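# Push utility cart through self-closing door into yellow bay

## Task

Move the utility cart through the self-closing door into the other room and park it in the yellow-taped bay, so that all four wheels sit fully inside the tape and none rests on it. The case of copy paper has to be in the cart's top tray, entirely within its edges. The door must have swung shut before the scene is ended, and the robots must have released everything and backed off. One or both robots may be used. A robot that falls or is left leaning counts as failure, and anything held in place only by a robot at the end does not count.

## Robot and tools

Robots: r1 and r2 are identical Hello Robot Stretch 4 units. Each has an omni-wheel base, a lift running up a mast, an arm that telescopes forward, a wrist with yaw, pitch and roll joints, and a two-finger gripper. Each carries four cameras: <name>_head_camera, <name>_head_left_camera, <name>_head_right_camera and <name>_wrist_camera. A robot stands about 1.6 m tall, and its base edge lies no more than 0.23 m from its base origin.

Frames: the base frame sits on the floor below the base centre, x forward, y left, z up. The odometry frame is the base frame as it was when the scene began. hand_pose is a fixed point between the open fingertips, expressed in the base frame; with all wrist joints at 0 its axes line up with the base's, but the printed value may be inaccurate. Every robot reports only in its own frames, so where the two robots are relative to each other can only be judged from images, lidar_m and wrist_depth_mm.

execute_actions: argument actions is a list holding one action or nothing (empty just returns state and pictures). The action is an object keyed by "r1" and/or "r2". Each robot's entry may contain:
- base: exactly one of translate_m (straight drive, + forward, -2 to 2 m), strafe_m (sideways, + left, -2 to 2 m) or rotate_rad (spin in place, + counter-clockwise, -3.2 to 3.2 rad). These are offsets measured from the base position in the scene's latest state report, not destinations.
- joints: absolute targets by name: lift_m 0 to 1.2 m, arm_m 0 to 0.55 m extension, wrist_yaw_rad -1.134 to 4.276 (0 points forward, + to the left, 3.14 stowed back; past 3.4 the arm may obstruct), wrist_pitch_rad -1.117 to 4.259 (0 level, 1.57 pointing down), wrist_roll_rad -1.117 to 4.259 (+ turns the gripper clockwise viewed from behind), gripper_m -0.038 to 0.141 m fingertip gap (negative means the tips squeeze each other). Done tolerances: lift and arm ±0.004, yaw and roll ±0.02, pitch ±0.05, gripper ±0.004. Out-of-range joint targets are clipped and noted; any other bad value or unknown key rejects the whole call and nothing moves.
- pace: "slow", "default", "fast" or "max"; base top speeds 0.1/0.3/0.4/0.6 m/s and 1/2/3/4 rad/s. With lift_m above 0.2 the base is limited further, falling to 0.3 m/s and 1 rad/s at lift 1.2.
- contact_limits: {"arm_m": value} from 0 (gentlest) to 0.75 (firmest), default 0.5; how hard the arm may press before it halts.
- end_of_arm: "enable_torque", sent on its own, revives wrist or gripper motors that shut off.
All motions in one action begin together. An action lasts at most 15 s. Optional cameras: list of camera names; omitted, null or ["all"] gives all, [] gives none.

wait: seconds from 0 to 10; nothing new is commanded and the world keeps running. Returns the same as an empty action.

zoom_image: camera name and region [x0, y0, x1, y1] in pixels of that camera's most recent full image, origin top-left, no larger than 504 by 504.

finished_scene: scene is the integer number of the current scene. It is final; the result tells whether the goal was met and gives the next task. Starting from a summary, first send an empty action to learn the current scene and task.

Result lines: base_status and joint_status tell how each commanded motion ended: done (for the base this only means the wheels turned fully, slip included), off_target (resting short and maybe still pushing), contact_stop_at_<key> (blocked; that part goes slack, a lift may sag, wheels may roll), limit_stop_at_<name> (built-in limit, e.g. tilt over 6 degrees or own_body), time_out, torque_fault (wrist or gripper motor went limp until enable_torque). on_its_own covers what you did not command; its "held at" is a target, not a position. base_odometry counts wheel rotation only; heading runs -3.142 to 3.142, + left. If turned_by_wheels and turned_by_imu disagree by over about 0.1 rad, a collision or slip happened and heading is off by roughly their difference. base_tilt gives forward and right lean in degrees with a fixed bias up to about 1.5. motor_effort is percent of maximum, + toward higher values, peak in brackets; for wheel_0/1/2 + means turning right. lidar_m: 12 distances in m, 30-degree sectors starting straight ahead and going counter-clockwise (4th left, 7th behind, 10th right); "-" is nothing seen or closer than 0.25 m; it sees from about 0.15 m up, and misses glass, thin legs and much behind. wrist_depth_mm: 7x7 grid of median depths, 100 to 2000 mm, read row by row from top left. pictures lists image order.

Cautions: pressing two robots together fails the run; once bases touch, even millimetres more is a hard press. Equal commands can differ by about 3 cm per metre between robots, which strains a shared load and can topple one. Parts left out of an action may keep pushing to old targets. A stop reported in one call cancels the rest of that reply's tool calls. Tipping risk rises with over 1 kg held, arm_m above 0.2 and fast paces, or sustained pushes with a high gripper. A level gripper holding over about 2 kg, or a gripper forced against things, causes torque_fault. Tilted-up and rolled wrists can trigger own_body stops; to unfold at start send lift_m 0.4 with wrist_yaw_rad 0. To grasp, command gripper_m below the object's width; gripper readings do not prove a hold. Fingertips pressed on a surface can jam; lift to free them. Loose objects may occasionally get nudged. While you think, robots keep their last command. Avoid drops, slams and hard impacts.

Each tool is called after "Call:" as name(argument=value, ...) on one line, values as JSON.

## Session

Call:
execute_actions(actions=[])

Scene clock: 0.00 s.
r1.base_odometry: x=+0.000 y=+0.000 heading=+0.000 (m, m, rad; r1's odometry frame)
r1.turned_by_wheels: +0.000 (rad since the last result)
r1.turned_by_imu: +0.000 (rad since the last result)
r1.base_tilt: forward=-0.5 right=+0.3 (deg)
r1.lidar_m: 4.16 2.04 1.34 1.26 0.93 0.63 0.60 0.61 0.84 1.54 1.57 2.10
r1.base_status: not commanded
r1.joint_positions: lift_m=+0.150 arm_m=+0.002 wrist_yaw_rad=+3.111 wrist_pitch_rad=-0.006 wrist_roll_rad=-0.013 gripper_m=+0.057
r1.joint_status: not commanded
r1.motor_effort: lift_m=+20 arm_m=+0 wrist_yaw_rad=+0 wrist_pitch_rad=-8 wrist_roll_rad=+0 gripper_m=-4 wheel_0=-2 wheel_1=+0 wheel_2=-1 (%)
r1.hand_pose: x=-0.1127 y=+0.0962 z=+0.3304 quat_wxyz=(+0.015, +0.003, -0.006, +1.000) (m; r1's base frame)
r1.wrist_depth_mm: - 136 715 741 768 788 820 / - 135 715 741 768 788 820 / - 131 237 741 768 788 820 / 110 136 715 741 768 798 820 / 676 699 715 741 768 798 820 / 668 699 196 741 193 788 809 / 668 683 707 116 750 715 759
r2.base_odometry: x=+0.000 y=+0.000 heading=+0.000 (m, m, rad; r2's odometry frame)
r2.turned_by_wheels: +0.000 (rad since the last result)
r2.turned_by_imu: +0.000 (rad since the last result)
r2.base_tilt: forward=+0.6 right=+0.8 (deg)
r2.lidar_m: 1.86 1.84 1.86 1.53 1.52 1.72 2.88 2.85 3.23 1.50 4.21 2.26
r2.base_status: not commanded
r2.joint_positions: lift_m=+0.300 arm_m=+0.003 wrist_yaw_rad=+3.080 wrist_pitch_rad=-0.011 wrist_roll_rad=+0.016 gripper_m=+0.057
r2.joint_status: not commanded
r2.motor_effort: lift_m=+21 arm_m=-2 wrist_yaw_rad=-1 wrist_pitch_rad=-8 wrist_roll_rad=-1 gripper_m=-2 wheel_0=+1 wheel_1=+0 wheel_2=+0 (%)
r2.hand_pose: x=-0.1091 y=+0.1049 z=+0.4810 quat_wxyz=(+0.031, +0.006, +0.008, +0.999) (m; r2's base frame)
r2.wrist_depth_mm: 139 189 - - - 1756 1397 / - 142 - - - 1708 1366 / 104 141 - - - 1756 1430 / 113 140 - - - 1756 1430 / 137 - - - - 1756 1397 / - - 204 1921 201 1618 1397 / 1397 1229 1229 141 1205 1118 1160
pictures: r1_head_camera, r1_head_left_camera, r1_head_right_camera, r1_wrist_camera, r2_head_camera, r2_head_left_camera, r2_head_right_camera, r2_wrist_camera
Images, in order (width x height): r1_head_camera 420x560, r1_head_left_camera 420x672, r1_head_right_camera 420x672, r1_wrist_camera 616x392, r2_head_camera 420x560, r2_head_left_camera 420x672, r2_head_right_camera 420x672, r2_wrist_camera 616x392.

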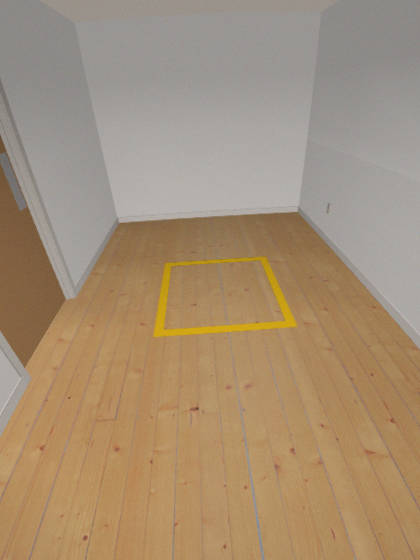

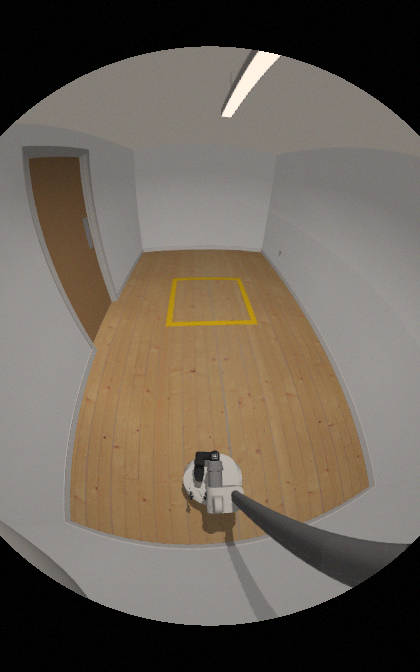

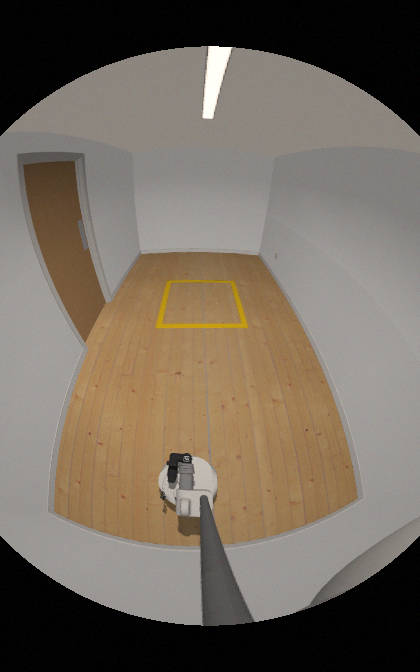

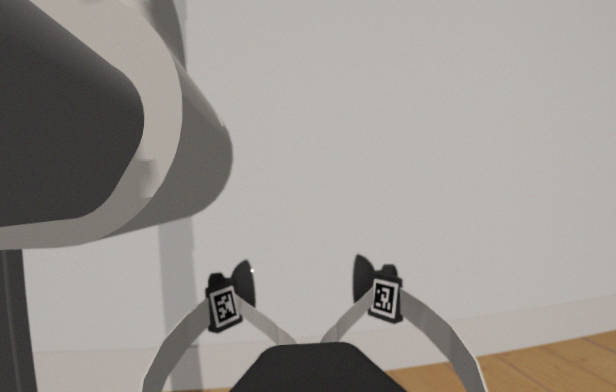

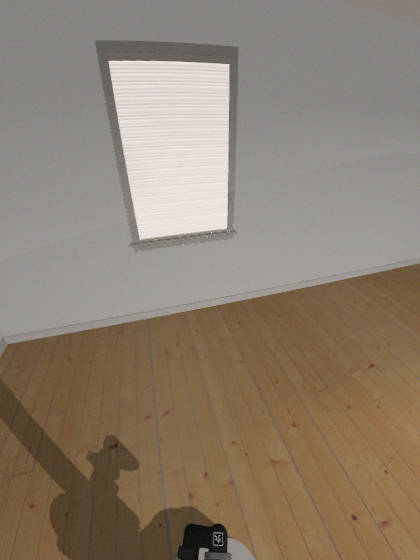

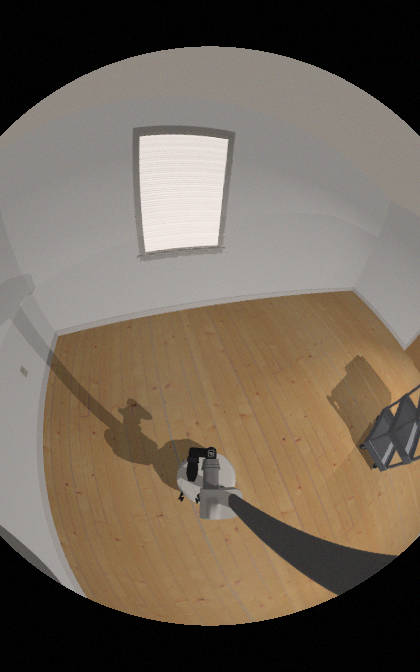

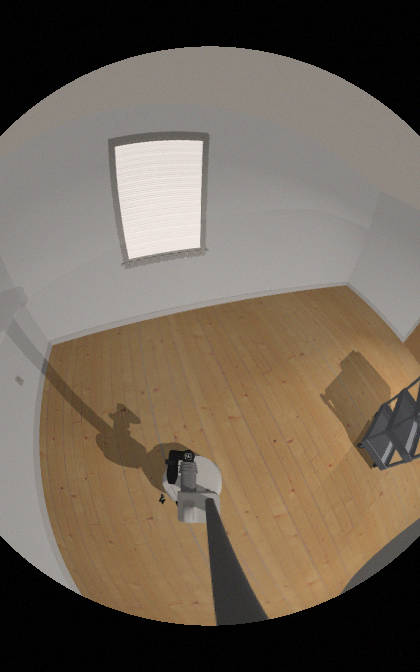

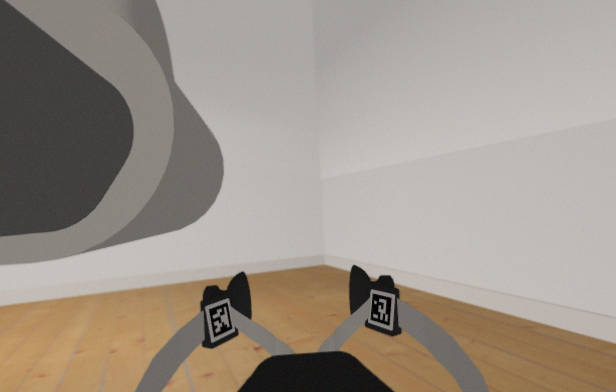

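Call:
execute_actions(actions=[{"r1":{"base":{"translate_m":1.8},"pace":"max"},"r2":{"base":{"rotate_rad":-1.29},"joints":{"lift_m":0.8,"wrist_yaw_rad":0}}}], cameras=["r2_head_camera","r2_head_left_camera","r2_wrist_camera"])

Call:
execute_actions(actions=[{"r1":{"base":{"rotate_rad":1.65},"pace":"fast"},"r2":{"base":{"translate_m":0.5}}}], cameras=["r1_head_camera","r1_head_left_camera","r2_head_camera","r2_head_left_camera"])

Scene clock: 12.07 s.
r1.base_odometry: x=+1.800 y=+0.001 heading=+0.000 (m, m, rad; r1's odometry frame)
r1.turned_by_wheels: +0.000 (rad since the last result)
r1.turned_by_imu: -0.001 (rad since the last result)
r1.base_tilt: forward=-0.5 right=+0.2 (deg)
r1.lidar_m: 2.36 2.02 1.41 1.43 1.44 1.85 2.39 2.20 1.54 1.45 1.51 1.99
r1.base_status: done
r1.joint_positions: lift_m=+0.150 arm_m=+0.002 wrist_yaw_rad=+3.111 wrist_pitch_rad=-0.006 wrist_roll_rad=-0.013 gripper_m=+0.057
r1.joint_status: not commanded
r1.motor_effort: lift_m=+20(20) arm_m=+0(0) wrist_yaw_rad=-1(1) wrist_pitch_rad=-8(7) wrist_roll_rad=+1(1) gripper_m=-5(5) wheel_0=+2(10) wheel_1=+0(10) wheel_2=+1(18) (%)
r1.hand_pose: x=-0.1127 y=+0.0962 z=+0.3304 quat_wxyz=(+0.015, +0.003, -0.006, +1.000) (m; r1's base frame)
r1.wrist_depth_mm: - 136 - - - 1983 1430 / - 135 - - - - 1499 / - 131 238 - - - 1464 / 110 136 - - - - 1537 / 1921 - - - - 1863 1499 / 1255 1255 196 1205 193 1098 1042 / 866 820 820 116 820 707 750
r2.base_odometry: x=+0.000 y=+0.000 heading=-1.289 (m, m, rad; r2's odometry frame)
r2.turned_by_wheels: -1.289 (rad since the last result)
r2.turned_by_imu: -1.278 (rad since the last result)
r2.base_tilt: forward=+0.5 right=+0.9 (deg)
r2.lidar_m: 1.59 2.76 1.94 1.85 1.93 1.61 1.53 1.59 2.15 2.86 2.96 1.50
r2.base_status: done
r2.joint_positions: lift_m=+0.800 arm_m=+0.003 wrist_yaw_rad=+0.000 wrist_pitch_rad=-0.011 wrist_roll_rad=+0.016 gripper_m=+0.057
r2.joint_status: all done
r2.motor_effort: lift_m=+24(25) arm_m=-1(2) wrist_yaw_rad=-3(7) wrist_pitch_rad=-8(8) wrist_roll_rad=-3(1) gripper_m=-5(4) wheel_0=+4(10) wheel_1=+3(10) wheel_2=+2(4) (%)
r2.hand_pose: x=+0.4620 y=-0.0873 z=+0.9812 quat_wxyz=(+1.000, +0.008, -0.006, +0.000) (m; r2's base frame)
r2.wrist_depth_mm: - - - - - - - / - - - - - - - / - - - - - - - / - - - - - - - / - - - - 1499 1499 - / - - 205 - 201 - - / - - - 141 1576 1366 -
pictures: r2_head_camera, r2_head_left_camera, r2_wrist_camera
Images, in order (width x height): r2_head_camera 420x560, r2_head_left_camera 420x672, r2_wrist_camera 616x392.

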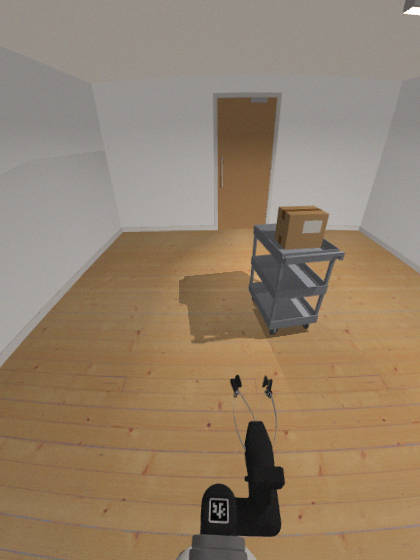

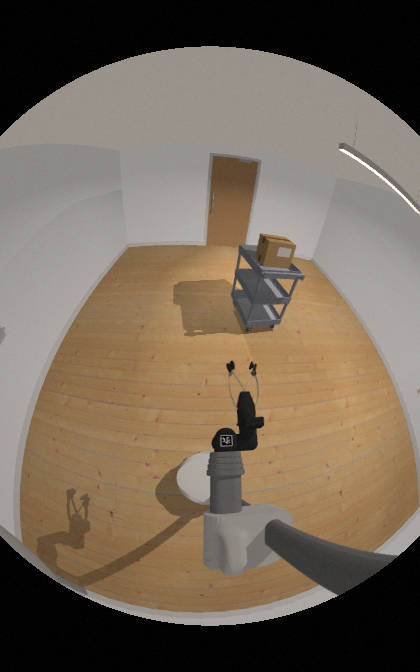

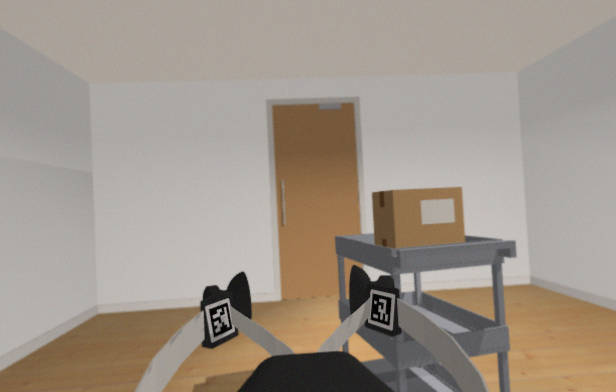

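Scene clock: 15.20 s.
r1.base_odometry: x=+1.800 y=+0.001 heading=+1.650 (m, m, rad; r1's odometry frame)
r1.turned_by_wheels: +1.650 (rad since the last result)
r1.turned_by_imu: +1.656 (rad since the last result)
r1.base_tilt: forward=-0.3 right=+0.3 (deg)
r1.lidar_m: 1.43 1.43 1.96 2.39 2.05 1.53 1.46 1.55 2.12 2.35 1.89 1.44
r1.base_status: done
r1.joint_positions: lift_m=+0.150 arm_m=+0.002 wrist_yaw_rad=+3.111 wrist_pitch_rad=-0.006 wrist_roll_rad=-0.013 gripper_m=+0.057
r1.joint_status: not commanded
r1.motor_effort: lift_m=+20(20) arm_m=+0(0) wrist_yaw_rad=+0(0) wrist_pitch_rad=-8(7) wrist_roll_rad=+0(0) gripper_m=-7(5) wheel_0=-4(11) wheel_1=-1(10) wheel_2=-2(13) (%)
r1.hand_pose: x=-0.1127 y=+0.0962 z=+0.3304 quat_wxyz=(+0.015, +0.003, -0.006, +1.000) (m; r1's base frame)
r1.wrist_depth_mm: - 135 1576 1576 1618 1661 1661 / - 135 1576 1618 1618 1618 1661 / - 131 238 1618 1618 1661 1661 / 110 136 1576 1576 1618 1661 1661 / 1537 1576 1576 1576 1618 1661 1708 / 1255 1281 196 1229 194 1118 1025 / 866 809 809 116 809 715 759
r2.base_odometry: x=+0.139 y=-0.480 heading=-1.289 (m, m, rad; r2's odometry frame)
r2.turned_by_wheels: +0.000 (rad since the last result)
r2.turned_by_imu: +0.001 (rad since the last result)
r2.base_tilt: forward=+0.6 right=+0.8 (deg)
r2.lidar_m: 1.37 2.78 1.98 1.86 1.91 2.16 2.04 2.10 2.82 2.84 2.94 1.01
r2.base_status: done
r2.joint_positions: lift_m=+0.800 arm_m=+0.003 wrist_yaw_rad=+0.000 wrist_pitch_rad=-0.011 wrist_roll_rad=+0.016 gripper_m=+0.057
r2.joint_status: not commanded
r2.motor_effort: lift_m=+23(24) arm_m=-2(2) wrist_yaw_rad=-2(2) wrist_pitch_rad=-8(8) wrist_roll_rad=+0(1) gripper_m=-4(4) wheel_0=+3(5) wheel_1=+3(7) wheel_2=+0(9) (%)
r2.hand_pose: x=+0.4620 y=-0.0874 z=+0.9813 quat_wxyz=(+1.000, +0.008, -0.006, +0.000) (m; r2's base frame)
r2.wrist_depth_mm: - - - - - - - / - - - - - - - / - - - - - - - / - - - - - 1025 - / - - - - 1160 1008 1025 / - - 204 - 201 809 878 / - - - 142 1229 1138 1118
pictures: r1_head_camera, r1_head_left_camera, r2_head_camera, r2_head_left_camera
Images, in order (width x height): r1_head_camera 420x560, r1_head_left_camera 420x672, r2_head_camera 420x560, r2_head_left_camera 420x672.

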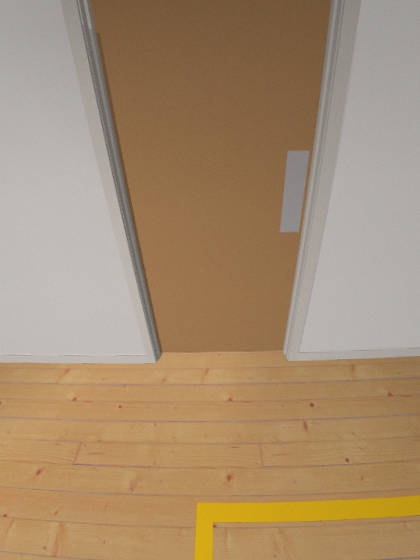

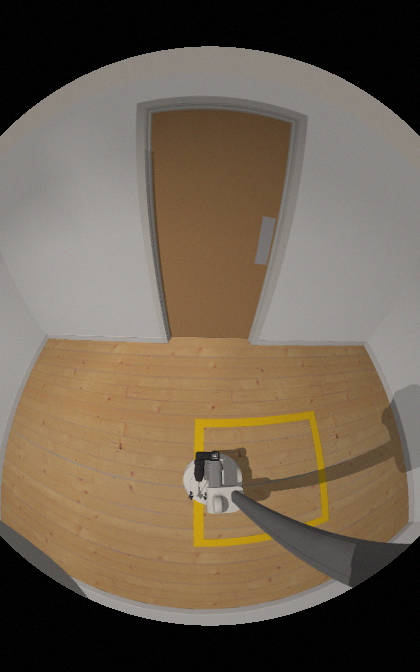

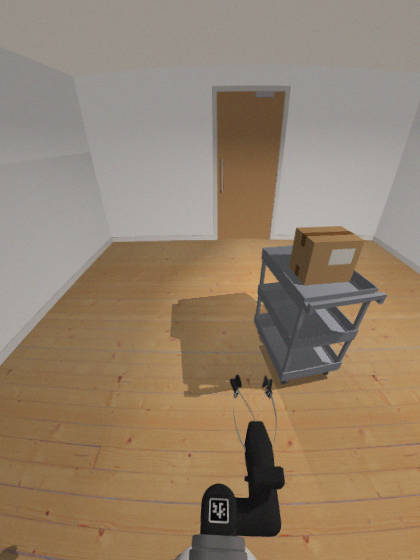

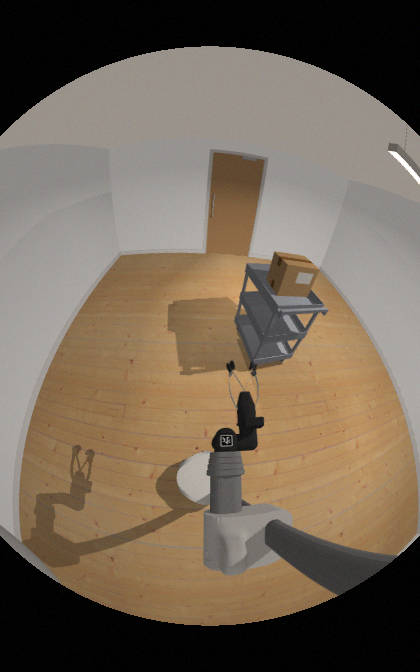

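Call:
zoom_image(camera="r2_head_camera", region=[220,210,420,410])

Region (220, 210, 420, 410) of r2_head_camera's 420x560 image, scaled by 2.520, with more detail than that image has.

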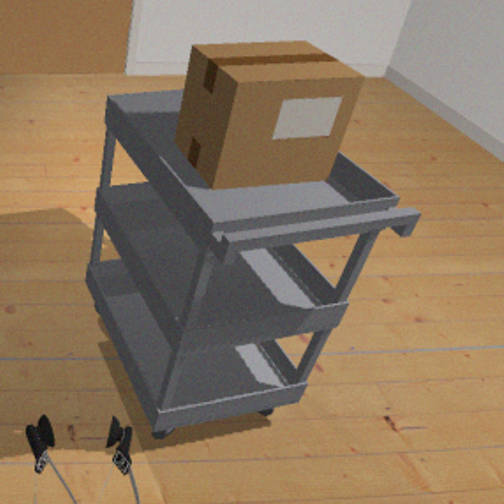

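Call:
execute_actions(actions=[{"r1":{"base":{"rotate_rad":-1.59},"pace":"fast"},"r2":{"base":{"strafe_m":-0.87},"joints":{"wrist_roll_rad":1.57,"gripper_m":0.12,"lift_m":0.7},"pace":"fast"}}], cameras=[])

Call:
execute_actions(actions=[{"r1":{"base":{"translate_m":0.17},"pace":"fast"},"r2":{"base":{"rotate_rad":0.3}}}], cameras=[])

Call:
execute_actions(actions=[{"r1":{"base":{"strafe_m":1.15},"pace":"fast"},"r2":{"base":{"translate_m":0.15}}}], cameras=["r1_head_left_camera","r2_head_camera","r2_head_left_camera","r2_wrist_camera"])

Scene clock: 28.00 s.
r1.base_odometry: x=+1.800 y=+0.001 heading=+0.060 (m, m, rad; r1's odometry frame)
r1.turned_by_wheels: -1.590 (rad since the last result)
r1.turned_by_imu: -1.596 (rad since the last result)
r1.base_tilt: forward=-0.6 right=+0.3 (deg)
r1.lidar_m: 2.36 1.92 1.43 1.44 1.42 1.97 2.39 2.05 1.52 1.45 1.52 2.11
r1.base_status: done
r1.joint_positions: lift_m=+0.150 arm_m=+0.002 wrist_yaw_rad=+3.111 wrist_pitch_rad=-0.006 wrist_roll_rad=-0.013 gripper_m=+0.057
r1.joint_status: not commanded
r1.motor_effort: lift_m=+20(20) arm_m=-1(0) wrist_yaw_rad=+0(0) wrist_pitch_rad=-8(8) wrist_roll_rad=-1(0) gripper_m=-3(4) wheel_0=+4(13) wheel_1=+1(11) wheel_2=+1(7) (%)
r1.hand_pose: x=-0.1126 y=+0.0962 z=+0.3304 quat_wxyz=(+0.015, +0.003, -0.006, +1.000) (m; r1's base frame)
r1.wrist_depth_mm: - 135 - - - - 1576 / - 135 - - - - 1618 / - 131 239 - - - 1618 / 110 136 - - - - 1618 / 1921 - - - - 1983 1576 / 1281 1281 195 1205 194 1098 1042 / 878 809 820 116 820 723 750
r2.base_odometry: x=-0.697 y=-0.722 heading=-1.289 (m, m, rad; r2's odometry frame)
r2.turned_by_wheels: +0.000 (rad since the last result)
r2.turned_by_imu: +0.001 (rad since the last result)
r2.base_tilt: forward=+0.7 right=+0.8 (deg)
r2.lidar_m: 0.97 0.98 2.89 2.73 2.84 2.11 2.01 2.08 2.07 1.98 2.04 2.75
r2.base_status: done
r2.joint_positions: lift_m=+0.700 arm_m=+0.003 wrist_yaw_rad=+0.000 wrist_pitch_rad=-0.011 wrist_roll_rad=+1.570 gripper_m=+0.120
r2.joint_status: all done
r2.motor_effort: lift_m=+18(21) arm_m=-2(2) wrist_yaw_rad=-1(2) wrist_pitch_rad=-8(8) wrist_roll_rad=+1(2) gripper_m=+0(4) wheel_0=+1(11) wheel_1=+0(12) wheel_2=-1(5) (%)
r2.hand_pose: x=+0.4620 y=-0.0874 z=+0.8817 quat_wxyz=(+0.707, +0.707, -0.004, +0.004) (m; r2's base frame)
r2.wrist_depth_mm: - - - - - 1576 1098 / - - - - - 1618 1118 / - - - - - 1618 1138 / - - - - - 1661 1160 / - - - - - 1499 1060 / - - 991 1008 204 1182 960 / - - - 136 1308 976 960
pictures: none
No camera images: the call's "cameras" was empty. Leave "cameras" out to get every camera's image.

Scene clock: 29.60 s.
r1.base_odometry: x=+1.970 y=+0.011 heading=+0.061 (m, m, rad; r1's odometry frame)
r1.turned_by_wheels: +0.000 (rad since the last result)
r1.turned_by_imu: +0.000 (rad since the last result)
r1.base_tilt: forward=-0.5 right=+0.4 (deg)
r1.lidar_m: 2.18 1.88 1.41 1.39 1.49 1.94 2.55 2.04 1.53 1.45 1.52 2.10
r1.base_status: done
r1.joint_positions: lift_m=+0.150 arm_m=+0.002 wrist_yaw_rad=+3.111 wrist_pitch_rad=-0.006 wrist_roll_rad=-0.013 gripper_m=+0.057
r1.joint_status: not commanded
r1.motor_effort: lift_m=+20(20) arm_m=+0(0) wrist_yaw_rad=+0(1) wrist_pitch_rad=-7(8) wrist_roll_rad=+0(0) gripper_m=-6(9) wheel_0=+2(10) wheel_1=+0(5) wheel_2=+1(15) (%)
r1.hand_pose: x=-0.1126 y=+0.0962 z=+0.3304 quat_wxyz=(+0.015, +0.003, -0.006, +1.000) (m; r1's base frame)
r1.wrist_depth_mm: - 135 - - - - 1576 / - 135 - - - - 1618 / - 131 238 - - - 1576 / 110 136 - - - - 1618 / 1921 - - - - 1983 1576 / 1255 1255 196 1229 193 1098 1025 / 866 809 820 116 820 715 750
r2.base_odometry: x=-0.697 y=-0.722 heading=-0.989 (m, m, rad; r2's odometry frame)
r2.turned_by_wheels: +0.299 (rad since the last result)
r2.turned_by_imu: +0.297 (rad since the last result)
r2.base_tilt: forward=+0.6 right=+0.8 (deg)
r2.lidar_m: 0.98 3.19 2.74 2.73 2.35 2.03 2.02 2.30 1.98 1.99 2.30 0.99
r2.base_status: done
r2.joint_positions: lift_m=+0.700 arm_m=+0.003 wrist_yaw_rad=+0.000 wrist_pitch_rad=-0.011 wrist_roll_rad=+1.570 gripper_m=+0.120
r2.joint_status: not commanded
r2.motor_effort: lift_m=+18(18) arm_m=-1(1) wrist_yaw_rad=-1(2) wrist_pitch_rad=-8(8) wrist_roll_rad=+2(2) gripper_m=+1(0) wheel_0=-2(7) wheel_1=-3(6) wheel_2=-2(5) (%)
r2.hand_pose: x=+0.4620 y=-0.0874 z=+0.8817 quat_wxyz=(+0.707, +0.707, -0.004, +0.004) (m; r2's base frame)
r2.wrist_depth_mm: - - - - - 1618 1118 / - - - - - 1618 1138 / - - - 1008 1160 1138 931 / - - 1008 809 1366 1160 946 / - - - 1025 1397 1118 878 / - - - - 204 878 991 / - - - 135 - 1537 1182
pictures: none
No camera images: the call's "cameras" was empty. Leave "cameras" out to get every camera's image.

Scene clock: 33.63 s.
r1.base_odometry: x=+1.900 y=+1.159 heading=+0.060 (m, m, rad; r1's odometry frame)
r1.turned_by_wheels: +0.000 (rad since the last result)
r1.turned_by_imu: +0.004 (rad since the last result)
r1.base_tilt: forward=-0.5 right=+0.2 (deg)
r1.lidar_m: 0.83 0.34 0.30 0.29 0.31 0.43 0.90 2.65 2.69 2.60 2.73 2.31
r1.base_status: done
r1.joint_positions: lift_m=+0.150 arm_m=+0.002 wrist_yaw_rad=+3.111 wrist_pitch_rad=-0.006 wrist_roll_rad=-0.013 gripper_m=+0.057
r1.joint_status: not commanded
r1.motor_effort: lift_m=+20(20) arm_m=+0(0) wrist_yaw_rad=+0(1) wrist_pitch_rad=-8(8) wrist_roll_rad=+0(0) gripper_m=-2(5) wheel_0=-1(12) wheel_1=-1(13) wheel_2=-1(1) (%)
r1.hand_pose: x=-0.1126 y=+0.0962 z=+0.3304 quat_wxyz=(+0.015, +0.003, -0.006, +1.000) (m; r1's base frame)
r1.wrist_depth_mm: - 136 - 1499 627 351 - / - 136 - 1661 647 359 268 / - 131 238 1808 676 370 274 / 110 136 - - 683 375 277 / 1921 - - 1808 627 379 279 / 1281 1281 196 1098 193 379 279 / 866 809 820 116 640 332 278
r2.base_odometry: x=-0.614 y=-0.847 heading=-0.989 (m, m, rad; r2's odometry frame)
r2.turned_by_wheels: +0.001 (rad since the last result)
r2.turned_by_imu: +0.001 (rad since the last result)
r2.base_tilt: forward=+0.6 right=+0.8 (deg)
r2.lidar_m: 0.82 3.15 2.70 2.68 2.51 2.18 2.14 2.34 2.03 2.04 2.36 0.86
r2.base_status: done
r2.joint_positions: lift_m=+0.700 arm_m=+0.003 wrist_yaw_rad=+0.000 wrist_pitch_rad=-0.011 wrist_roll_rad=+1.570 gripper_m=+0.120
r2.joint_status: not commanded
r2.motor_effort: lift_m=+18(18) arm_m=-2(1) wrist_yaw_rad=-2(1) wrist_pitch_rad=-8(8) wrist_roll_rad=+1(2) gripper_m=-1(3) wheel_0=+3(6) wheel_1=+3(8) wheel_2=+1(15) (%)
r2.hand_pose: x=+0.4620 y=-0.0874 z=+0.8817 quat_wxyz=(+0.707, +0.707, -0.004, +0.004) (m; r2's base frame)
r2.wrist_depth_mm: - - - - - 1661 1118 / - - - - - 1661 1118 / - - - 661 1229 668 931 / - - 842 668 1308 683 946 / - - 866 683 1281 699 976 / - - - 691 204 683 917 / - - - 135 - 1464 1160
pictures: r1_head_left_camera, r2_head_camera, r2_head_left_camera, r2_wrist_camera
Images, in order (width x height): r1_head_left_camera 420x672, r2_head_camera 420x560, r2_head_left_camera 420x672, r2_wrist_camera 616x392.

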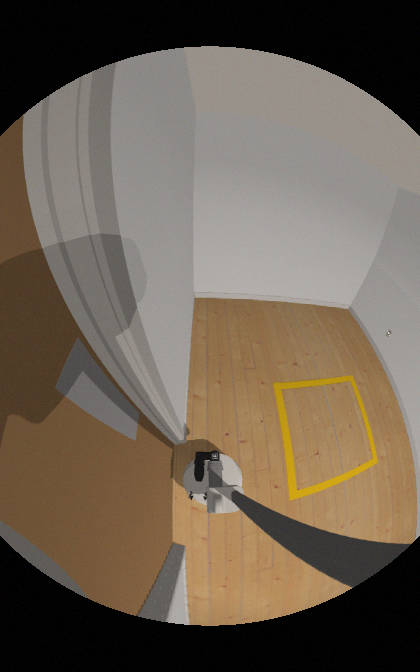

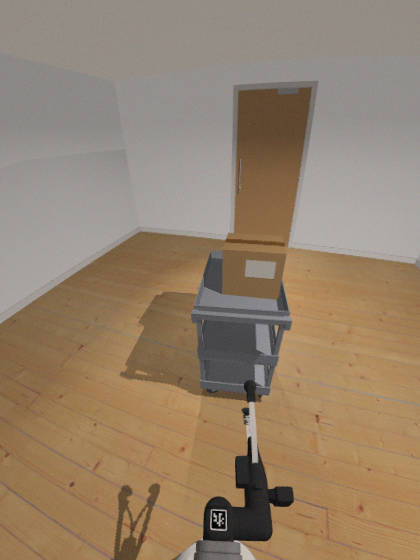

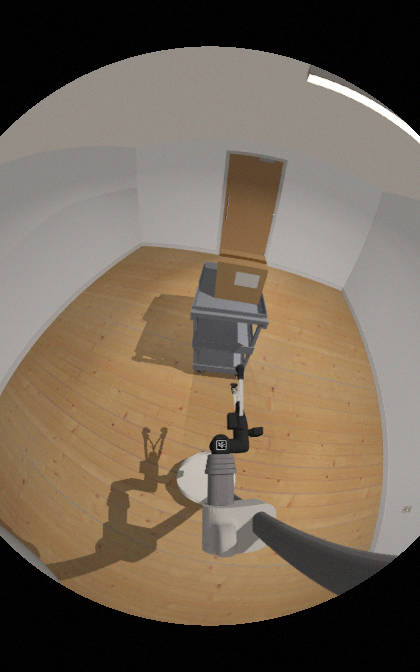

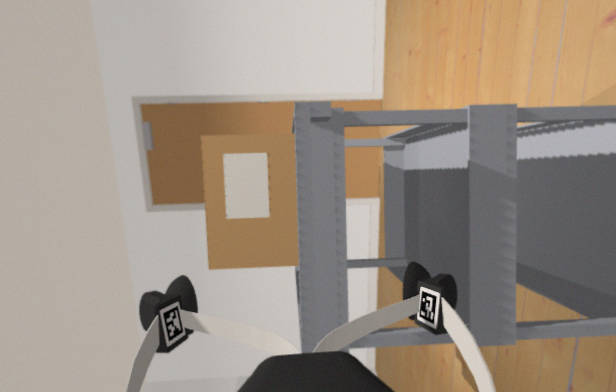

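Call:
execute_actions(actions=[{"r1":{"base":{"translate_m":-0.06}},"r2":{"base":{"translate_m":0.3}}}], cameras=["r2_head_camera","r2_wrist_camera"])

Call:
execute_actions(actions=[{"r1":{"base":{"strafe_m":0.4},"pace":"slow"},"r2":{"base":{"translate_m":0.06},"pace":"slow"}}], cameras=["r1_head_left_camera","r2_head_camera","r2_wrist_camera"])

Scene clock: 40.00 s.
r1.base_odometry: x=+1.840 y=+1.155 heading=+0.060 (m, m, rad; r1's odometry frame)
r1.turned_by_wheels: +0.000 (rad since the last result)
r1.turned_by_imu: -0.001 (rad since the last result)
r1.base_tilt: forward=-0.4 right=+0.3 (deg)
r1.lidar_m: 0.80 0.41 0.29 0.28 0.30 0.43 0.92 2.60 2.69 2.60 2.71 2.35
r1.base_status: done
r1.joint_positions: lift_m=+0.150 arm_m=+0.002 wrist_yaw_rad=+3.111 wrist_pitch_rad=-0.006 wrist_roll_rad=-0.013 gripper_m=+0.057
r1.joint_status: not commanded
r1.motor_effort: lift_m=+20(20) arm_m=+0(0) wrist_yaw_rad=-1(1) wrist_pitch_rad=-8(8) wrist_roll_rad=-1(0) gripper_m=-6(6) wheel_0=-4(9) wheel_1=-2(6) wheel_2=+0(6) (%)
r1.hand_pose: x=-0.1126 y=+0.0962 z=+0.3304 quat_wxyz=(+0.015, +0.003, -0.006, +1.000) (m; r1's base frame)
r1.wrist_depth_mm: - 136 - 1537 634 353 - / - 135 - 1661 654 364 270 / - 131 238 1863 668 370 274 / 110 136 - - 683 377 278 / 1863 - - 1808 627 379 281 / 1255 1255 196 1098 193 382 281 / 878 820 809 116 647 334 279
r2.base_odometry: x=-0.449 y=-1.098 heading=-0.988 (m, m, rad; r2's odometry frame)
r2.turned_by_wheels: +0.000 (rad since the last result)
r2.turned_by_imu: +0.001 (rad since the last result)
r2.base_tilt: forward=+0.6 right=+0.7 (deg)
r2.lidar_m: 0.54 3.02 2.63 2.61 2.83 2.45 2.45 2.45 2.11 2.09 2.45 0.56
r2.base_status: done
r2.joint_positions: lift_m=+0.700 arm_m=+0.003 wrist_yaw_rad=+0.000 wrist_pitch_rad=-0.011 wrist_roll_rad=+1.570 gripper_m=+0.120
r2.joint_status: not commanded
r2.motor_effort: lift_m=+18(18) arm_m=-1(2) wrist_yaw_rad=-1(2) wrist_pitch_rad=-8(8) wrist_roll_rad=+0(1) gripper_m=-2(1) wheel_0=+3(7) wheel_1=+2(7) wheel_2=+1(10) (%)
r2.hand_pose: x=+0.4620 y=-0.0874 z=+0.8817 quat_wxyz=(+0.707, +0.707, -0.004, +0.004) (m; r2's base frame)
r2.wrist_depth_mm: - - - 330 375 1397 1042 / - - - 366 389 699 525 / - - 539 368 946 759 544 / - - 554 375 976 768 549 / - - 564 375 1008 768 554 / - - 569 377 204 699 544 / - - - 135 - 1397 539
pictures: r2_head_camera, r2_wrist_camera
Images, in order (width x height): r2_head_camera 420x560, r2_wrist_camera 616x392.

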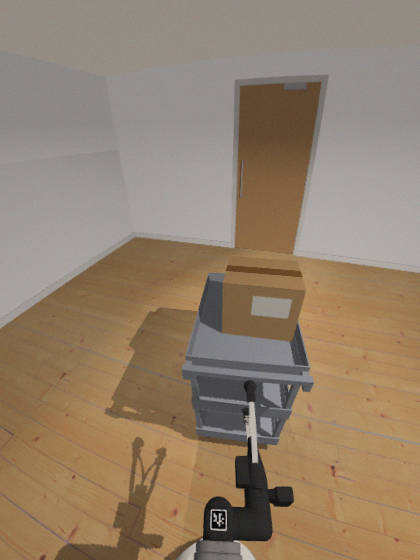

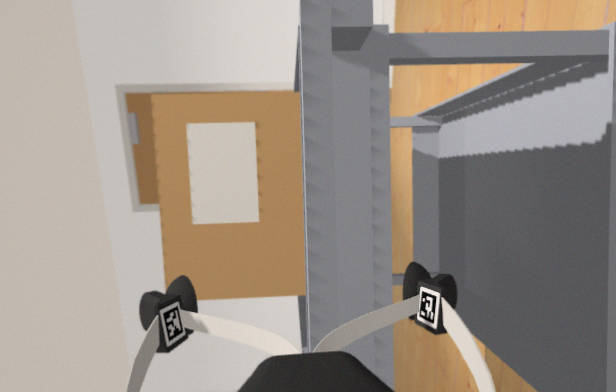

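Scene clock: 45.13 s.
r1.base_odometry: x=+1.816 y=+1.554 heading=+0.061 (m, m, rad; r1's odometry frame)
r1.turned_by_wheels: +0.001 (rad since the last result)
r1.turned_by_imu: +0.002 (rad since the last result)
r1.base_tilt: forward=-0.4 right=+0.3 (deg)
r1.lidar_m: 0.36 2.39 0.31 0.25 - 0.25 0.28 0.58 3.11 2.99 3.11 0.33
r1.base_status: done
r1.joint_positions: lift_m=+0.150 arm_m=+0.002 wrist_yaw_rad=+3.111 wrist_pitch_rad=-0.006 wrist_roll_rad=-0.013 gripper_m=+0.057
r1.joint_status: not commanded
r1.motor_effort: lift_m=+20(20) arm_m=+0(0) wrist_yaw_rad=+0(1) wrist_pitch_rad=-8(8) wrist_roll_rad=-1(0) gripper_m=-2(6) wheel_0=-13(17) wheel_1=+18(19) wheel_2=+3(2) (%)
r1.hand_pose: x=-0.1126 y=+0.0962 z=+0.3304 quat_wxyz=(+0.015, +0.003, -0.006, +1.000) (m; r1's base frame)
r1.wrist_depth_mm: - 136 469 325 243 193 - / - 135 430 327 246 195 170 / - 131 237 332 249 197 172 / 110 136 413 334 251 198 174 / 1921 661 508 338 244 200 174 / 1255 1042 196 327 193 200 175 / 854 809 535 116 246 188 -
r2.base_odometry: x=-0.416 y=-1.148 heading=-0.988 (m, m, rad; r2's odometry frame)
r2.turned_by_wheels: +0.000 (rad since the last result)
r2.turned_by_imu: +0.001 (rad since the last result)
r2.base_tilt: forward=+0.6 right=+0.7 (deg)
r2.lidar_m: 0.47 0.52 2.63 2.61 2.89 2.50 2.52 2.46 2.12 2.11 2.47 0.49
r2.base_status: done
r2.joint_positions: lift_m=+0.700 arm_m=+0.003 wrist_yaw_rad=+0.000 wrist_pitch_rad=-0.011 wrist_roll_rad=+1.570 gripper_m=+0.120
r2.joint_status: not commanded
r2.motor_effort: lift_m=+18(18) arm_m=-1(2) wrist_yaw_rad=-2(1) wrist_pitch_rad=-8(9) wrist_roll_rad=+0(1) gripper_m=-3(1) wheel_0=+3(4) wheel_1=+4(8) wheel_2=-3(5) (%)
r2.hand_pose: x=+0.4620 y=-0.0874 z=+0.8817 quat_wxyz=(+0.707, +0.707, -0.004, +0.004) (m; r2's base frame)
r2.wrist_depth_mm: - - - 304 304 317 320 / - - 480 306 307 768 521 / - - 488 309 310 768 535 / - - 488 310 314 759 539 / - - 500 314 317 778 549 / - - 512 517 204 683 549 / - - - 136 324 1499 530
pictures: r1_head_left_camera, r2_head_camera, r2_wrist_camera
Images, in order (width x height): r1_head_left_camera 420x672, r2_head_camera 420x560, r2_wrist_camera 616x392.

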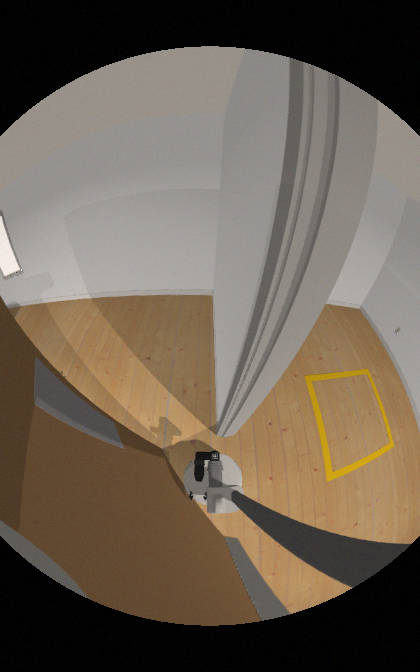

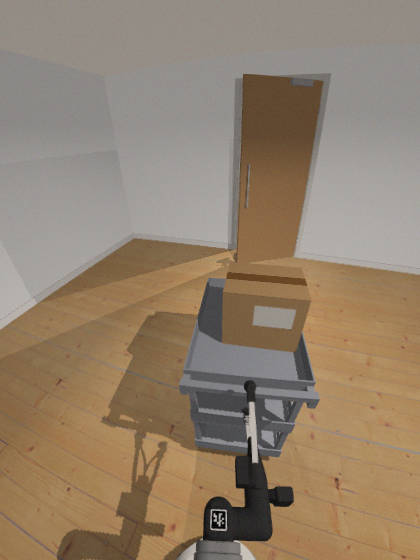

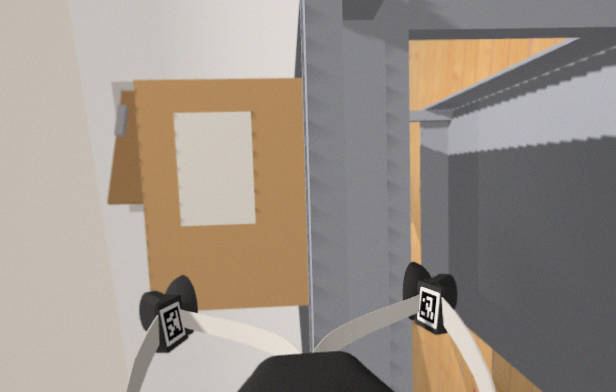

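Call:
execute_actions(actions=[{"r1":{"base":{"strafe_m":0.5}},"r2":{"base":{"translate_m":0.025},"joints":{"lift_m":0.683,"gripper_m":0.06},"pace":"slow"}}], cameras=["r2_wrist_camera"])

Call:
execute_actions(actions=[{"r1":{"base":{"translate_m":-0.6},"pace":"slow"},"r2":{"joints":{"gripper_m":-0.02}}}], cameras=["r1_head_left_camera","r2_head_camera","r2_wrist_camera"])

Scene clock: 51.97 s.
r1.base_odometry: x=+1.786 y=+2.053 heading=+0.061 (m, m, rad; r1's odometry frame)
r1.turned_by_wheels: +0.000 (rad since the last result)
r1.turned_by_imu: +0.000 (rad since the last result)
r1.base_tilt: forward=-0.3 right=+0.3 (deg)
r1.lidar_m: 2.29 2.39 3.31 1.61 0.25 - 0.25 0.27 0.69 3.49 0.66 0.79
r1.base_status: done
r1.joint_positions: lift_m=+0.150 arm_m=+0.002 wrist_yaw_rad=+3.111 wrist_pitch_rad=-0.006 wrist_roll_rad=-0.013 gripper_m=+0.057
r1.joint_status: not commanded
r1.motor_effort: lift_m=+20(20) arm_m=+0(0) wrist_yaw_rad=+0(0) wrist_pitch_rad=-7(7) wrist_roll_rad=-1(0) gripper_m=-4(5) wheel_0=-6(24) wheel_1=+2(29) wheel_2=+4(5) (%)
r1.hand_pose: x=-0.1126 y=+0.0962 z=+0.3304 quat_wxyz=(+0.015, +0.003, -0.006, +1.000) (m; r1's base frame)
r1.wrist_depth_mm: - 135 320 290 262 239 - / - 136 314 290 263 240 - / - 131 238 291 265 242 - / 110 136 310 293 265 243 - / 407 366 327 294 263 242 1756 / 433 375 196 291 193 244 946 / 430 379 332 116 265 237 723
r2.base_odometry: x=-0.403 y=-1.169 heading=-0.988 (m, m, rad; r2's odometry frame)
r2.turned_by_wheels: +0.000 (rad since the last result)
r2.turned_by_imu: +0.001 (rad since the last result)
r2.base_tilt: forward=+0.6 right=+0.8 (deg)
r2.lidar_m: 0.45 0.50 2.61 2.60 2.90 2.53 2.54 2.43 2.12 2.13 2.49 0.48
r2.base_status: done
r2.joint_positions: lift_m=+0.683 arm_m=+0.003 wrist_yaw_rad=+0.000 wrist_pitch_rad=-0.011 wrist_roll_rad=+1.570 gripper_m=+0.060
r2.joint_status: all done
r2.motor_effort: lift_m=+17(16) arm_m=-1(2) wrist_yaw_rad=-1(1) wrist_pitch_rad=-8(8) wrist_roll_rad=+0(1) gripper_m=-3(4) wheel_0=+3(6) wheel_1=+4(6) wheel_2=-4(1) (%)
r2.hand_pose: x=+0.4620 y=-0.0874 z=+0.8647 quat_wxyz=(+0.707, +0.707, -0.004, +0.004) (m; r2's base frame)
r2.wrist_depth_mm: - - - 220 283 1430 433 / - 459 455 223 285 732 517 / - 455 459 283 289 723 517 / - 466 469 289 291 723 521 / - 473 480 289 291 732 525 / - - 213 293 199 699 525 / - - - 142 297 627 517
pictures: r2_wrist_camera
Images, in order (width x height): r2_wrist_camera 616x392.

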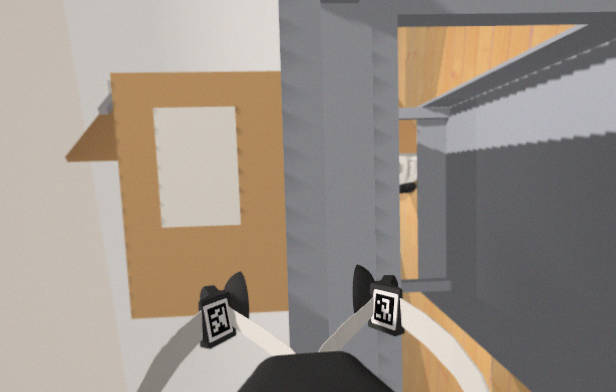

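Scene clock: 58.00 s.
r1.base_odometry: x=+1.317 y=+2.032 heading=+0.090 (m, m, rad; r1's odometry frame)
r1.turned_by_wheels: +0.030 (rad since the last result)
r1.turned_by_imu: +0.052 (rad since the last result)
r1.base_tilt: forward=-0.6 right=+0.4 (deg)
r1.lidar_m: 2.71 2.91 1.66 1.57 0.39 0.25 - 0.25 0.25 0.47 3.64 0.97
r1.base_status: translate_m contact_stop (by the wheels' count: -0.470 of -0.600)
r1.joint_positions: lift_m=+0.150 arm_m=+0.002 wrist_yaw_rad=+3.111 wrist_pitch_rad=-0.006 wrist_roll_rad=-0.013 gripper_m=+0.057
r1.joint_status: not commanded
r1.on_its_own: the wheels are slack since a contact_stop
r1.motor_effort: lift_m=+20(20) arm_m=+0(0) wrist_yaw_rad=-1(2) wrist_pitch_rad=-8(9) wrist_roll_rad=+0(2) gripper_m=-2(5) wheel_0=+0(20) wheel_1=+0(36) wheel_2=+0(33) (%)
r1.hand_pose: x=-0.1127 y=+0.0961 z=+0.3304 quat_wxyz=(+0.015, +0.003, -0.006, +1.000) (m; r1's base frame)
r1.wrist_depth_mm: - 135 332 355 384 421 - / - 135 330 355 384 418 - / - 131 238 355 384 418 - / 110 136 330 357 384 418 - / 283 309 327 355 384 421 1863 / 289 307 196 351 193 418 1042 / 290 300 329 116 382 418 759
r2.base_odometry: x=-0.403 y=-1.169 heading=-0.988 (m, m, rad; r2's odometry frame)
r2.turned_by_wheels: +0.000 (rad since the last result)
r2.turned_by_imu: +0.001 (rad since the last result)
r2.base_tilt: forward=+0.5 right=+0.8 (deg)
r2.lidar_m: 0.43 0.51 2.61 2.61 2.91 2.53 2.54 2.45 2.13 2.14 2.50 0.46
r2.base_status: not commanded
r2.joint_positions: lift_m=+0.683 arm_m=+0.003 wrist_yaw_rad=+0.002 wrist_pitch_rad=-0.007 wrist_roll_rad=+1.570 gripper_m=-0.019
r2.joint_status: all done
r2.motor_effort: lift_m=+19(19) arm_m=-2(2) wrist_yaw_rad=-7(8) wrist_pitch_rad=-20(20) wrist_roll_rad=-1(2) gripper_m=-26(27) wheel_0=+3(3) wheel_1=+3(4) wheel_2=-2(4) (%)
r2.hand_pose: x=+0.4622 y=-0.0869 z=+0.8634 quat_wxyz=(+0.707, +0.707, -0.002, +0.003) (m; r2's base frame)
r2.wrist_depth_mm: - - - 276 285 1430 436 / - 449 445 278 - 668 508 / - 452 455 281 286 723 500 / - 466 466 225 289 732 517 / - 469 473 227 291 723 525 / - - 192 227 187 699 525 / - - - 145 297 585 512
pictures: r1_head_left_camera, r2_head_camera, r2_wrist_camera
Images, in order (width x height): r1_head_left_camera 420x672, r2_head_camera 420x560, r2_wrist_camera 616x392.

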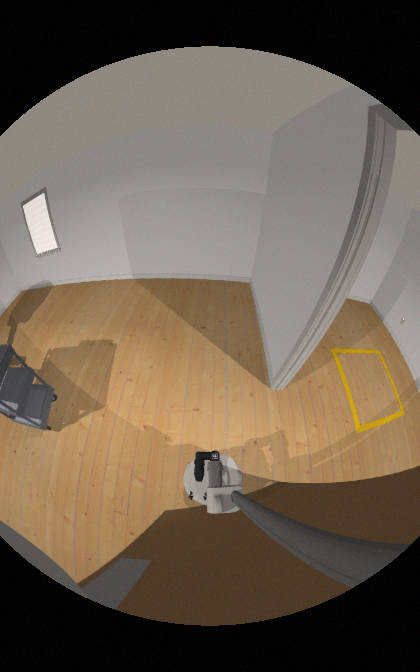

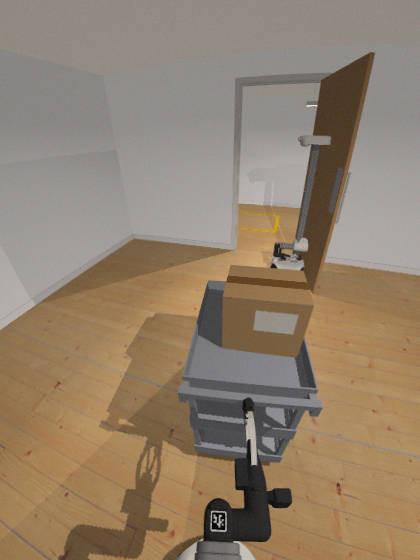

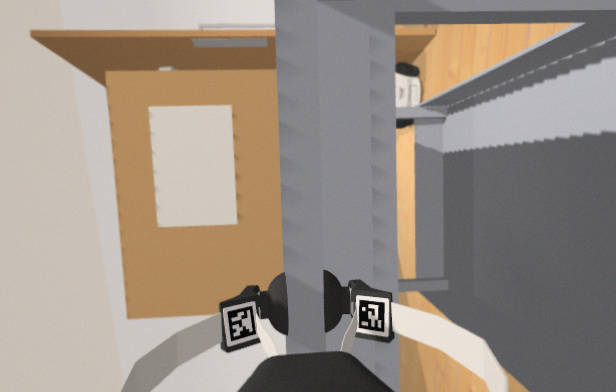

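Call:
execute_actions(actions=[{"r1":{"base":{"strafe_m":0.4}},"r2":{"base":{"translate_m":0.3},"pace":"slow"}}], cameras=["r1_head_left_camera","r2_head_camera","r2_wrist_camera"])

Scene clock: 67.20 s.
r1.base_odometry: x=+1.281 y=+2.430 heading=+0.090 (m, m, rad; r1's odometry frame)
r1.turned_by_wheels: +0.000 (rad since the last result)
r1.turned_by_imu: +0.000 (rad since the last result)
r1.base_tilt: forward=-0.5 right=+0.0 (deg)
r1.lidar_m: 2.75 2.94 0.92 0.90 2.67 2.06 1.99 0.25 0.26 0.56 1.27 1.48
r1.base_status: done
r1.joint_positions: lift_m=+0.150 arm_m=+0.002 wrist_yaw_rad=+3.111 wrist_pitch_rad=-0.006 wrist_roll_rad=-0.013 gripper_m=+0.057
r1.joint_status: not commanded
r1.motor_effort: lift_m=+20(20) arm_m=+0(0) wrist_yaw_rad=-1(1) wrist_pitch_rad=-7(8) wrist_roll_rad=+0(1) gripper_m=-2(7) wheel_0=-4(8) wheel_1=+1(11) wheel_2=+2(3) (%)
r1.hand_pose: x=-0.1127 y=+0.0961 z=+0.3304 quat_wxyz=(+0.015, +0.003, -0.006, +1.000) (m; r1's base frame)
r1.wrist_depth_mm: - 135 - - - - - / - 135 - - - - - / - 131 237 - - - - / 110 136 - - - - - / 291 309 - - - - 1921 / 296 309 196 1229 194 1098 1042 / 296 304 820 116 809 715 750
r2.base_odometry: x=-0.237 y=-1.419 heading=-0.988 (m, m, rad; r2's odometry frame)
r2.turned_by_wheels: +0.000 (rad since the last result)
r2.turned_by_imu: +0.001 (rad since the last result)
r2.base_tilt: forward=+0.6 right=+0.7 (deg)
r2.lidar_m: 0.46 2.93 2.52 2.54 2.96 2.80 2.81 2.54 2.20 2.21 2.58 0.46
r2.base_status: done
r2.joint_positions: lift_m=+0.683 arm_m=+0.003 wrist_yaw_rad=-0.003 wrist_pitch_rad=-0.008 wrist_roll_rad=+1.570 gripper_m=-0.019
r2.joint_status: not commanded
r2.motor_effort: lift_m=+19(19) arm_m=-1(2) wrist_yaw_rad=+8(9) wrist_pitch_rad=-18(19) wrist_roll_rad=+1(1) gripper_m=-21(28) wheel_0=+5(7) wheel_1=+3(6) wheel_2=-6(13) (%)
r2.hand_pose: x=+0.4617 y=-0.0883 z=+0.8636 quat_wxyz=(+0.707, +0.707, -0.004, +0.002) (m; r2's base frame)
r2.wrist_depth_mm: 1756 1756 1808 254 264 1537 477 / - 424 436 206 270 691 504 / - 442 452 212 274 707 517 / - 462 466 217 282 723 517 / - 484 477 224 291 732 521 / - - 207 226 184 668 525 / - - - 140 309 569 488
pictures: r1_head_left_camera, r2_head_camera, r2_wrist_camera
Images, in order (width x height): r1_head_left_camera 420x672, r2_head_camera 420x560, r2_wrist_camera 616x392.

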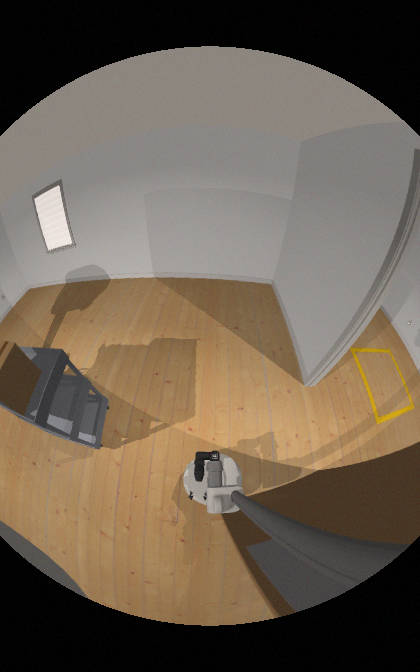

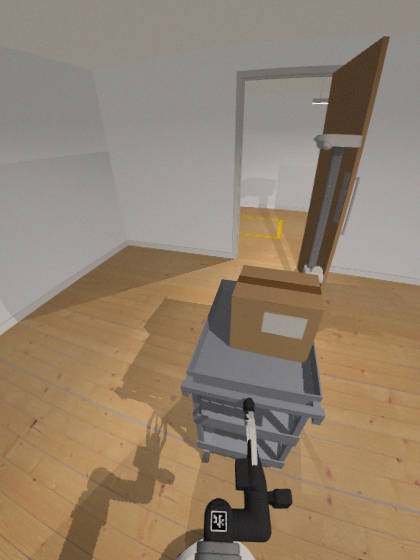

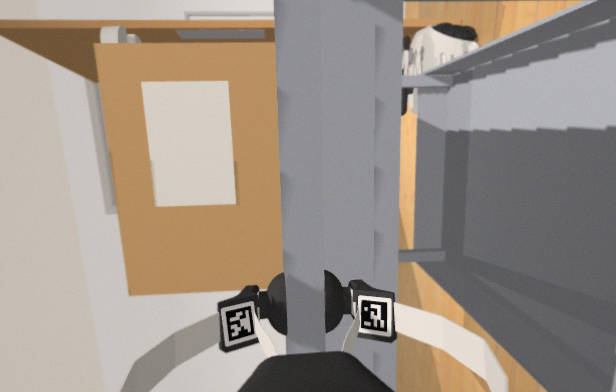

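Call:
execute_actions(actions=[{"r1":{"base":{"translate_m":-0.13},"pace":"slow"},"r2":{"base":{"rotate_rad":-0.13},"pace":"slow"}}], cameras=["r1_head_left_camera","r2_head_camera"])

Scene clock: 78.00 s.
r1.base_odometry: x=+1.177 y=+2.424 heading=+0.102 (m, m, rad; r1's odometry frame)
r1.turned_by_wheels: +0.012 (rad since the last result)
r1.turned_by_imu: +0.034 (rad since the last result)
r1.base_tilt: forward=-0.5 right=+0.3 (deg)
r1.lidar_m: 2.85 3.07 0.91 0.99 2.48 1.93 1.90 0.25 0.25 0.50 1.34 1.53
r1.base_status: translate_m contact_stop (by the wheels' count: -0.104 of -0.130)
r1.joint_positions: lift_m=+0.150 arm_m=+0.002 wrist_yaw_rad=+3.111 wrist_pitch_rad=-0.006 wrist_roll_rad=-0.013 gripper_m=+0.057
r1.joint_status: not commanded
r1.on_its_own: the wheels are slack since a contact_stop
r1.motor_effort: lift_m=+19(20) arm_m=+0(0) wrist_yaw_rad=+0(2) wrist_pitch_rad=-7(9) wrist_roll_rad=+0(1) gripper_m=-5(6) wheel_0=+0(20) wheel_1=+0(35) wheel_2=+0(36) (%)
r1.hand_pose: x=-0.1127 y=+0.0962 z=+0.3304 quat_wxyz=(+0.015, +0.003, -0.006, +1.000) (m; r1's base frame)
r1.wrist_depth_mm: - 136 - - - - - / - 135 - - 1983 1983 - / - 131 237 - - - 1983 / 110 136 - - - - - / 286 309 - - - - 1921 / 291 307 196 1229 193 1098 1042 / 291 303 820 116 820 723 750
r2.base_odometry: x=-0.238 y=-1.419 heading=-1.117 (m, m, rad; r2's odometry frame)
r2.turned_by_wheels: -0.129 (rad since the last result)
r2.turned_by_imu: -0.127 (rad since the last result)
r2.base_tilt: forward=+0.6 right=+0.8 (deg)
r2.lidar_m: 0.43 0.46 2.55 2.52 2.74 2.85 2.81 2.76 2.25 2.20 2.43 0.48
r2.base_status: done
r2.joint_positions: lift_m=+0.683 arm_m=+0.003 wrist_yaw_rad=+0.002 wrist_pitch_rad=-0.008 wrist_roll_rad=+1.570 gripper_m=-0.019
r2.joint_status: not commanded
r2.motor_effort: lift_m=+19(19) arm_m=-1(1) wrist_yaw_rad=-6(43) wrist_pitch_rad=-18(18) wrist_roll_rad=+1(0) gripper_m=-24(27) wheel_0=+5(15) wheel_1=+6(7) wheel_2=+3(12) (%)
r2.hand_pose: x=+0.4621 y=-0.0869 z=+0.8636 quat_wxyz=(+0.707, +0.707, -0.002, +0.003) (m; r2's base frame)
r2.wrist_depth_mm: - - - 272 306 310 315 / - 1756 1756 293 1618 1499 488 / - 466 466 291 866 723 504 / - 466 469 230 891 732 512 / - 473 473 229 290 732 517 / - 469 207 226 186 691 517 / - - - 143 287 585 521
pictures: r1_head_left_camera, r2_head_camera
Images, in order (width x height): r1_head_left_camera 420x672, r2_head_camera 420x560.

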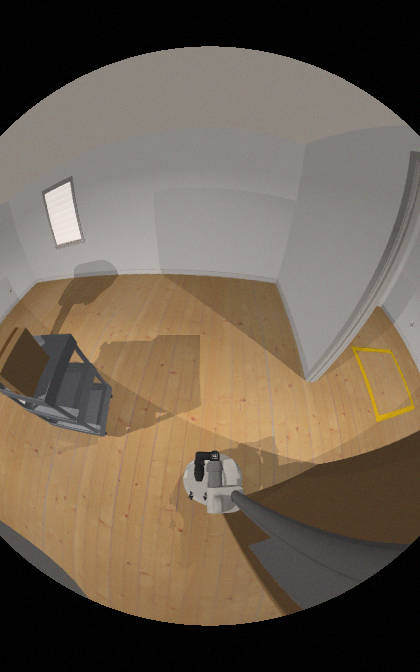

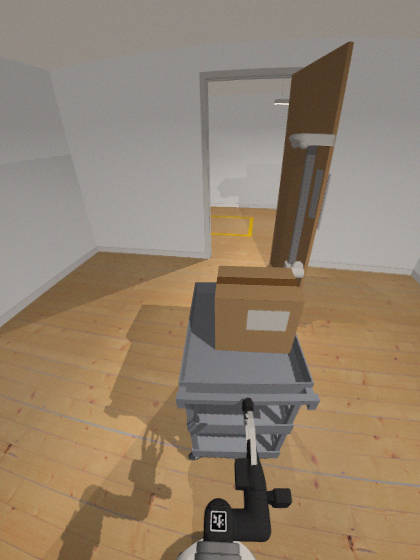

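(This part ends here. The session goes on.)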